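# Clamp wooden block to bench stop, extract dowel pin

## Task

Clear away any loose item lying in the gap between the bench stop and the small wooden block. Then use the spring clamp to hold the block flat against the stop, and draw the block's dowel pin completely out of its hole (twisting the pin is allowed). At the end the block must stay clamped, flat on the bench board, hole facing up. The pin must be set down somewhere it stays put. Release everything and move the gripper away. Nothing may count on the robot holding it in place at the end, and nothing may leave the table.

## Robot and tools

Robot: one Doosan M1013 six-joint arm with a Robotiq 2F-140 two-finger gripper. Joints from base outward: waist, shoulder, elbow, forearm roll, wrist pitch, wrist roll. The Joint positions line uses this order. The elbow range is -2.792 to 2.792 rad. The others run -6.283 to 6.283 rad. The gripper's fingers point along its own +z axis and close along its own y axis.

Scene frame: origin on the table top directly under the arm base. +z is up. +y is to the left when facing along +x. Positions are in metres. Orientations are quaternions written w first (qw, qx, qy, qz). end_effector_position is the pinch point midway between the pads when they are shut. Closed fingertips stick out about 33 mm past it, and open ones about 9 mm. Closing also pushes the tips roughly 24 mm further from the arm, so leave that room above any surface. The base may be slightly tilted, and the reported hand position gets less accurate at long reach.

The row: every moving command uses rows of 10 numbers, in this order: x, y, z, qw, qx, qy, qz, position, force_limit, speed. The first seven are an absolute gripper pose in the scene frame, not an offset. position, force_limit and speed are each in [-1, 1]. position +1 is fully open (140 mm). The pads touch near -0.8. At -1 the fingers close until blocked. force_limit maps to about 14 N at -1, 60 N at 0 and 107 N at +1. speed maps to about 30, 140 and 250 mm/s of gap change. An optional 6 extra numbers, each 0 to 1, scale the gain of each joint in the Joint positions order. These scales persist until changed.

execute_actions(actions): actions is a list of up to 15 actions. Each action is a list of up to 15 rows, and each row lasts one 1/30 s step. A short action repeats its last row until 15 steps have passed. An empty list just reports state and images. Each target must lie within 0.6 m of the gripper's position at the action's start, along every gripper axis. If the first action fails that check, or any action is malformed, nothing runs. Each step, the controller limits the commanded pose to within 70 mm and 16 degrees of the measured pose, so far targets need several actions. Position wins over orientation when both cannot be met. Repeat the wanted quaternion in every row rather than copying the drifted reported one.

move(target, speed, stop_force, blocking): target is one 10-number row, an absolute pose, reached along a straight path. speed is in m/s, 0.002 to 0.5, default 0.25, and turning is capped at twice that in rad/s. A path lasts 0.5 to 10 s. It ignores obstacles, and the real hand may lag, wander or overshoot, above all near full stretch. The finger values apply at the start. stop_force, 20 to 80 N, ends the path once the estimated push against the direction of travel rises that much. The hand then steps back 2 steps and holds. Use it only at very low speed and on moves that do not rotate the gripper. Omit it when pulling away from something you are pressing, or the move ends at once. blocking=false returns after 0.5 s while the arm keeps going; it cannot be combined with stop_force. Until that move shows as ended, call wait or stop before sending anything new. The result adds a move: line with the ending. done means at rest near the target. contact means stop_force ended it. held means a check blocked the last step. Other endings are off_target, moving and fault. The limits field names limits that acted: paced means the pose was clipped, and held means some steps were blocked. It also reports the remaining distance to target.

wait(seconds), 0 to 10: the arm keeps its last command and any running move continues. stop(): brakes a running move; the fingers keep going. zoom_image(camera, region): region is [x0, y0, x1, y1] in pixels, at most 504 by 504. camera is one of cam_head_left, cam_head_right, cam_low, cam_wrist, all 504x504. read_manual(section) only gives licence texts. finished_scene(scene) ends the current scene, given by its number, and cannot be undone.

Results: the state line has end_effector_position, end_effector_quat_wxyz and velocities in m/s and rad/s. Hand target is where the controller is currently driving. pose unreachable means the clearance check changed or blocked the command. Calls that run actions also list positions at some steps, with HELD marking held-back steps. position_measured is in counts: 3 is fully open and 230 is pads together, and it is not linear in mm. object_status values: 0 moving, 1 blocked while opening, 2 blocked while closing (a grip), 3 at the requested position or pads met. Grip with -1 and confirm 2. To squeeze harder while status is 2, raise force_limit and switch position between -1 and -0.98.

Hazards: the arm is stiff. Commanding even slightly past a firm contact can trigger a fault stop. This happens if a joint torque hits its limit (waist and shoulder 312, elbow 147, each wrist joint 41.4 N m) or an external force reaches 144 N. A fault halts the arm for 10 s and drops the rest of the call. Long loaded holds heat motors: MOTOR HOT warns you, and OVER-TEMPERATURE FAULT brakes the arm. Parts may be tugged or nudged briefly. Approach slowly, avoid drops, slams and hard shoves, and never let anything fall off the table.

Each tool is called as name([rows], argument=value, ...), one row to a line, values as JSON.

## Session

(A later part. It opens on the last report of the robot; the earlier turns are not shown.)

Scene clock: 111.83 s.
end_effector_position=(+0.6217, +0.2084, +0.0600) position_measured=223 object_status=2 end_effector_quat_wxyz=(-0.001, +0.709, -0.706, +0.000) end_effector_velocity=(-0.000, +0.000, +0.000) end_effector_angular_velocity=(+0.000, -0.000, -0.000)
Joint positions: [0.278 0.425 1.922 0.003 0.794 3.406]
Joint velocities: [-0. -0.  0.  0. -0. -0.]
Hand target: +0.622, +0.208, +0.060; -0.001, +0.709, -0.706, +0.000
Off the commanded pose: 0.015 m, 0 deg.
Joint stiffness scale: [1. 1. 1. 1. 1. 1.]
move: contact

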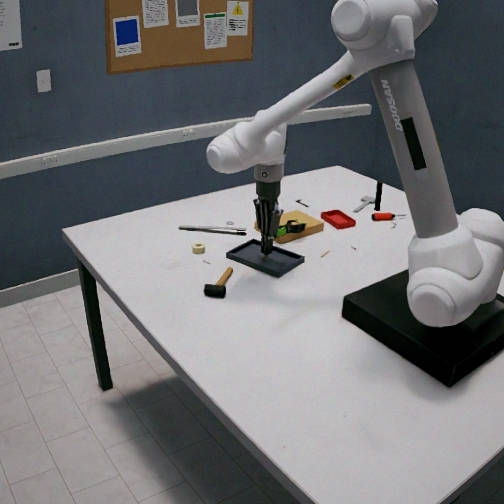

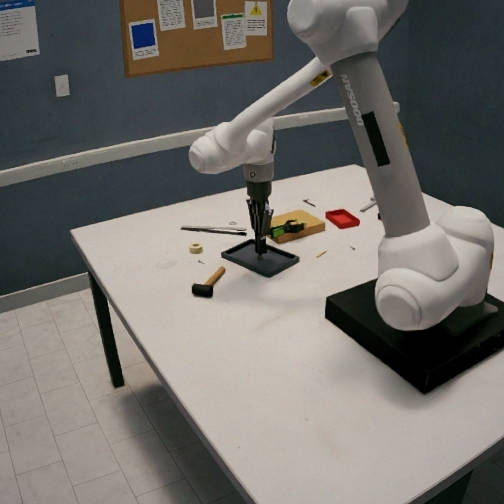

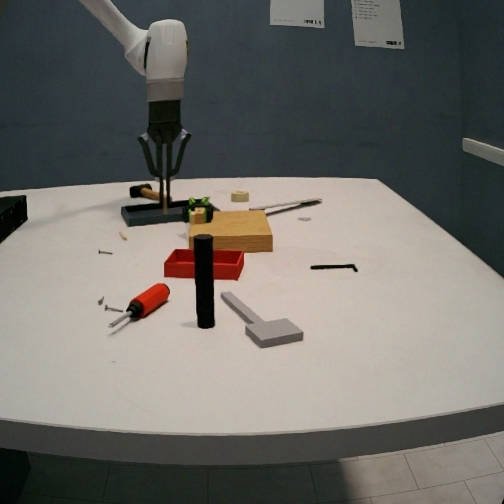

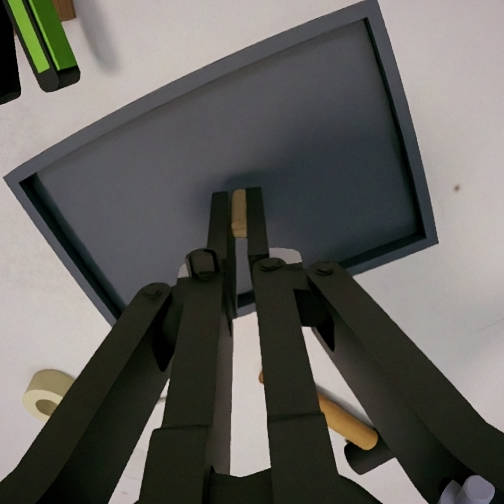

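move(target=[0.6217,0.2084,0.060,0,0.7071,-0.7071,0,-0.3,0.6,-0.6])

move(target=[0.6217,0.2084,0.25,0,0.7071,-0.7071,0,-0.3,0.6,-0.6], speed=0.2)

Scene clock: 115.57 s.
end_effector_position=(+0.6217, +0.2084, +0.0600) position_measured=167 object_status=3 end_effector_quat_wxyz=(-0.001, +0.709, -0.706, +0.000) end_effector_velocity=(-0.000, -0.000, +0.000) end_effector_angular_velocity=(-0.000, +0.001, -0.000)
Joint positions: [0.278 0.425 1.922 0.003 0.794 3.406]
Joint velocities: [-0.    -0.     0.     0.     0.001  0.   ]
Hand target: +0.622, +0.208, +0.060; -0.000, +0.707, -0.707, -0.000
Off the commanded pose: 0.000 m, 0 deg.
Joint stiffness scale: [1. 1. 1. 1. 1. 1.]
move: done

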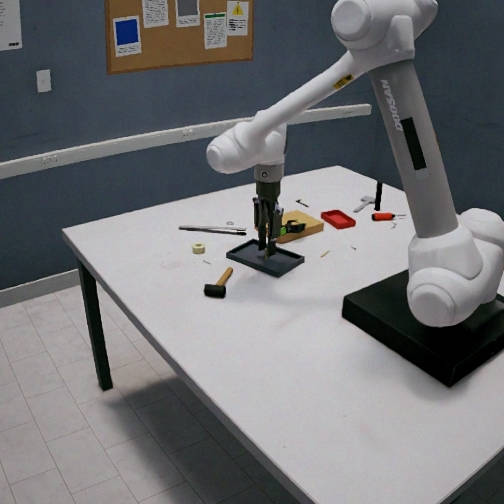

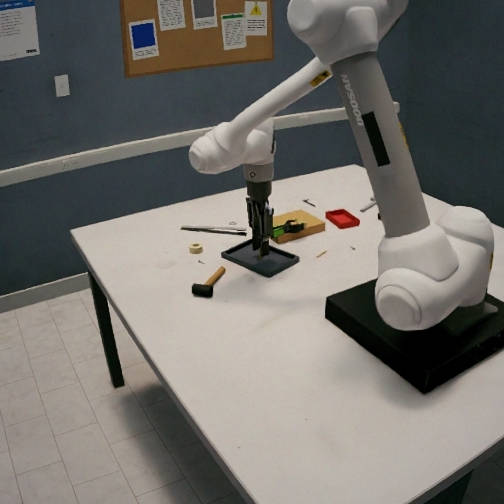

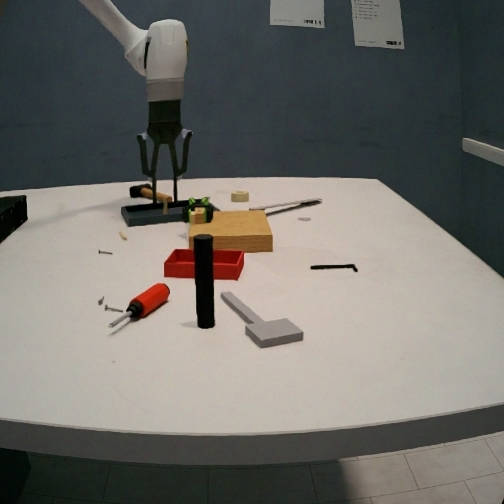

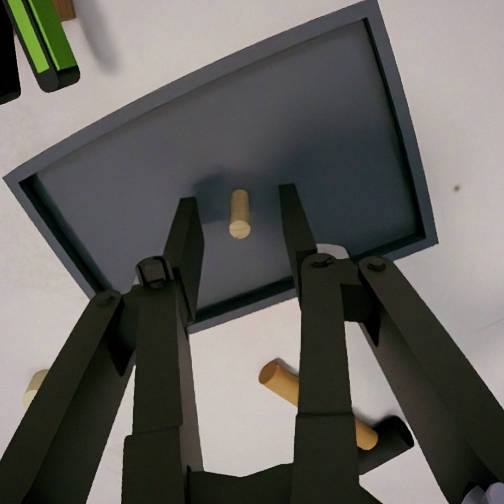

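Scene clock: 117.00 s.
end_effector_position=(+0.6224, +0.2091, +0.2471) position_measured=167 object_status=3 end_effector_quat_wxyz=(-0.000, +0.709, -0.705, -0.000) end_effector_velocity=(-0.001, -0.000, +0.001) end_effector_angular_velocity=(-0.001, +0.004, -0.000)
Joint positions: [0.278 0.247 1.769 0.003 1.126 3.406]
Joint velocities: [-0.    -0.001 -0.002  0.     0.006  0.   ]
Hand target: +0.622, +0.208, +0.250; -0.000, +0.707, -0.707, -0.000
Off the commanded pose: 0.003 m, 0 deg.
Joint stiffness scale: [1. 1. 1. 1. 1. 1.]
move: done

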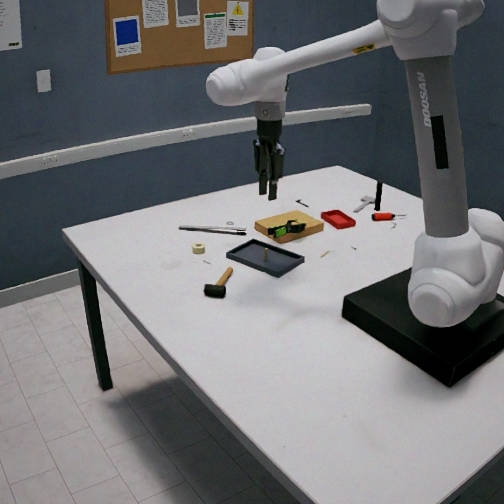

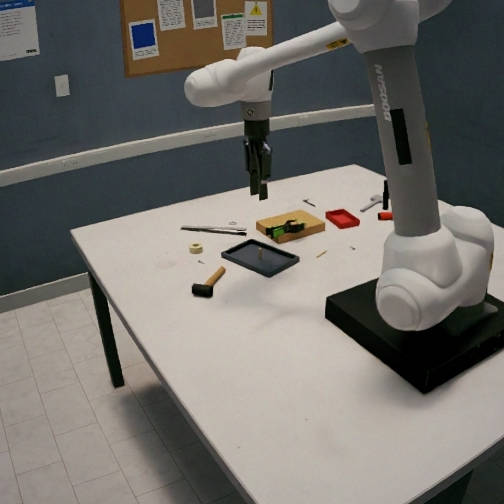

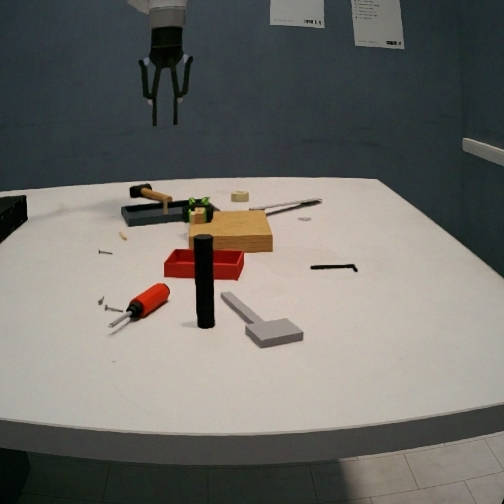

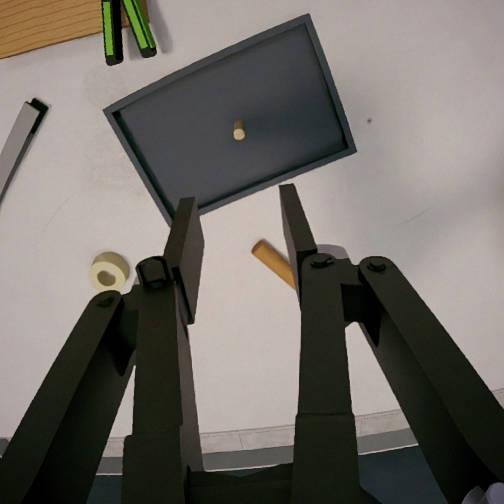

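finished_scene(scene=1)

The scene is finished: the task was done.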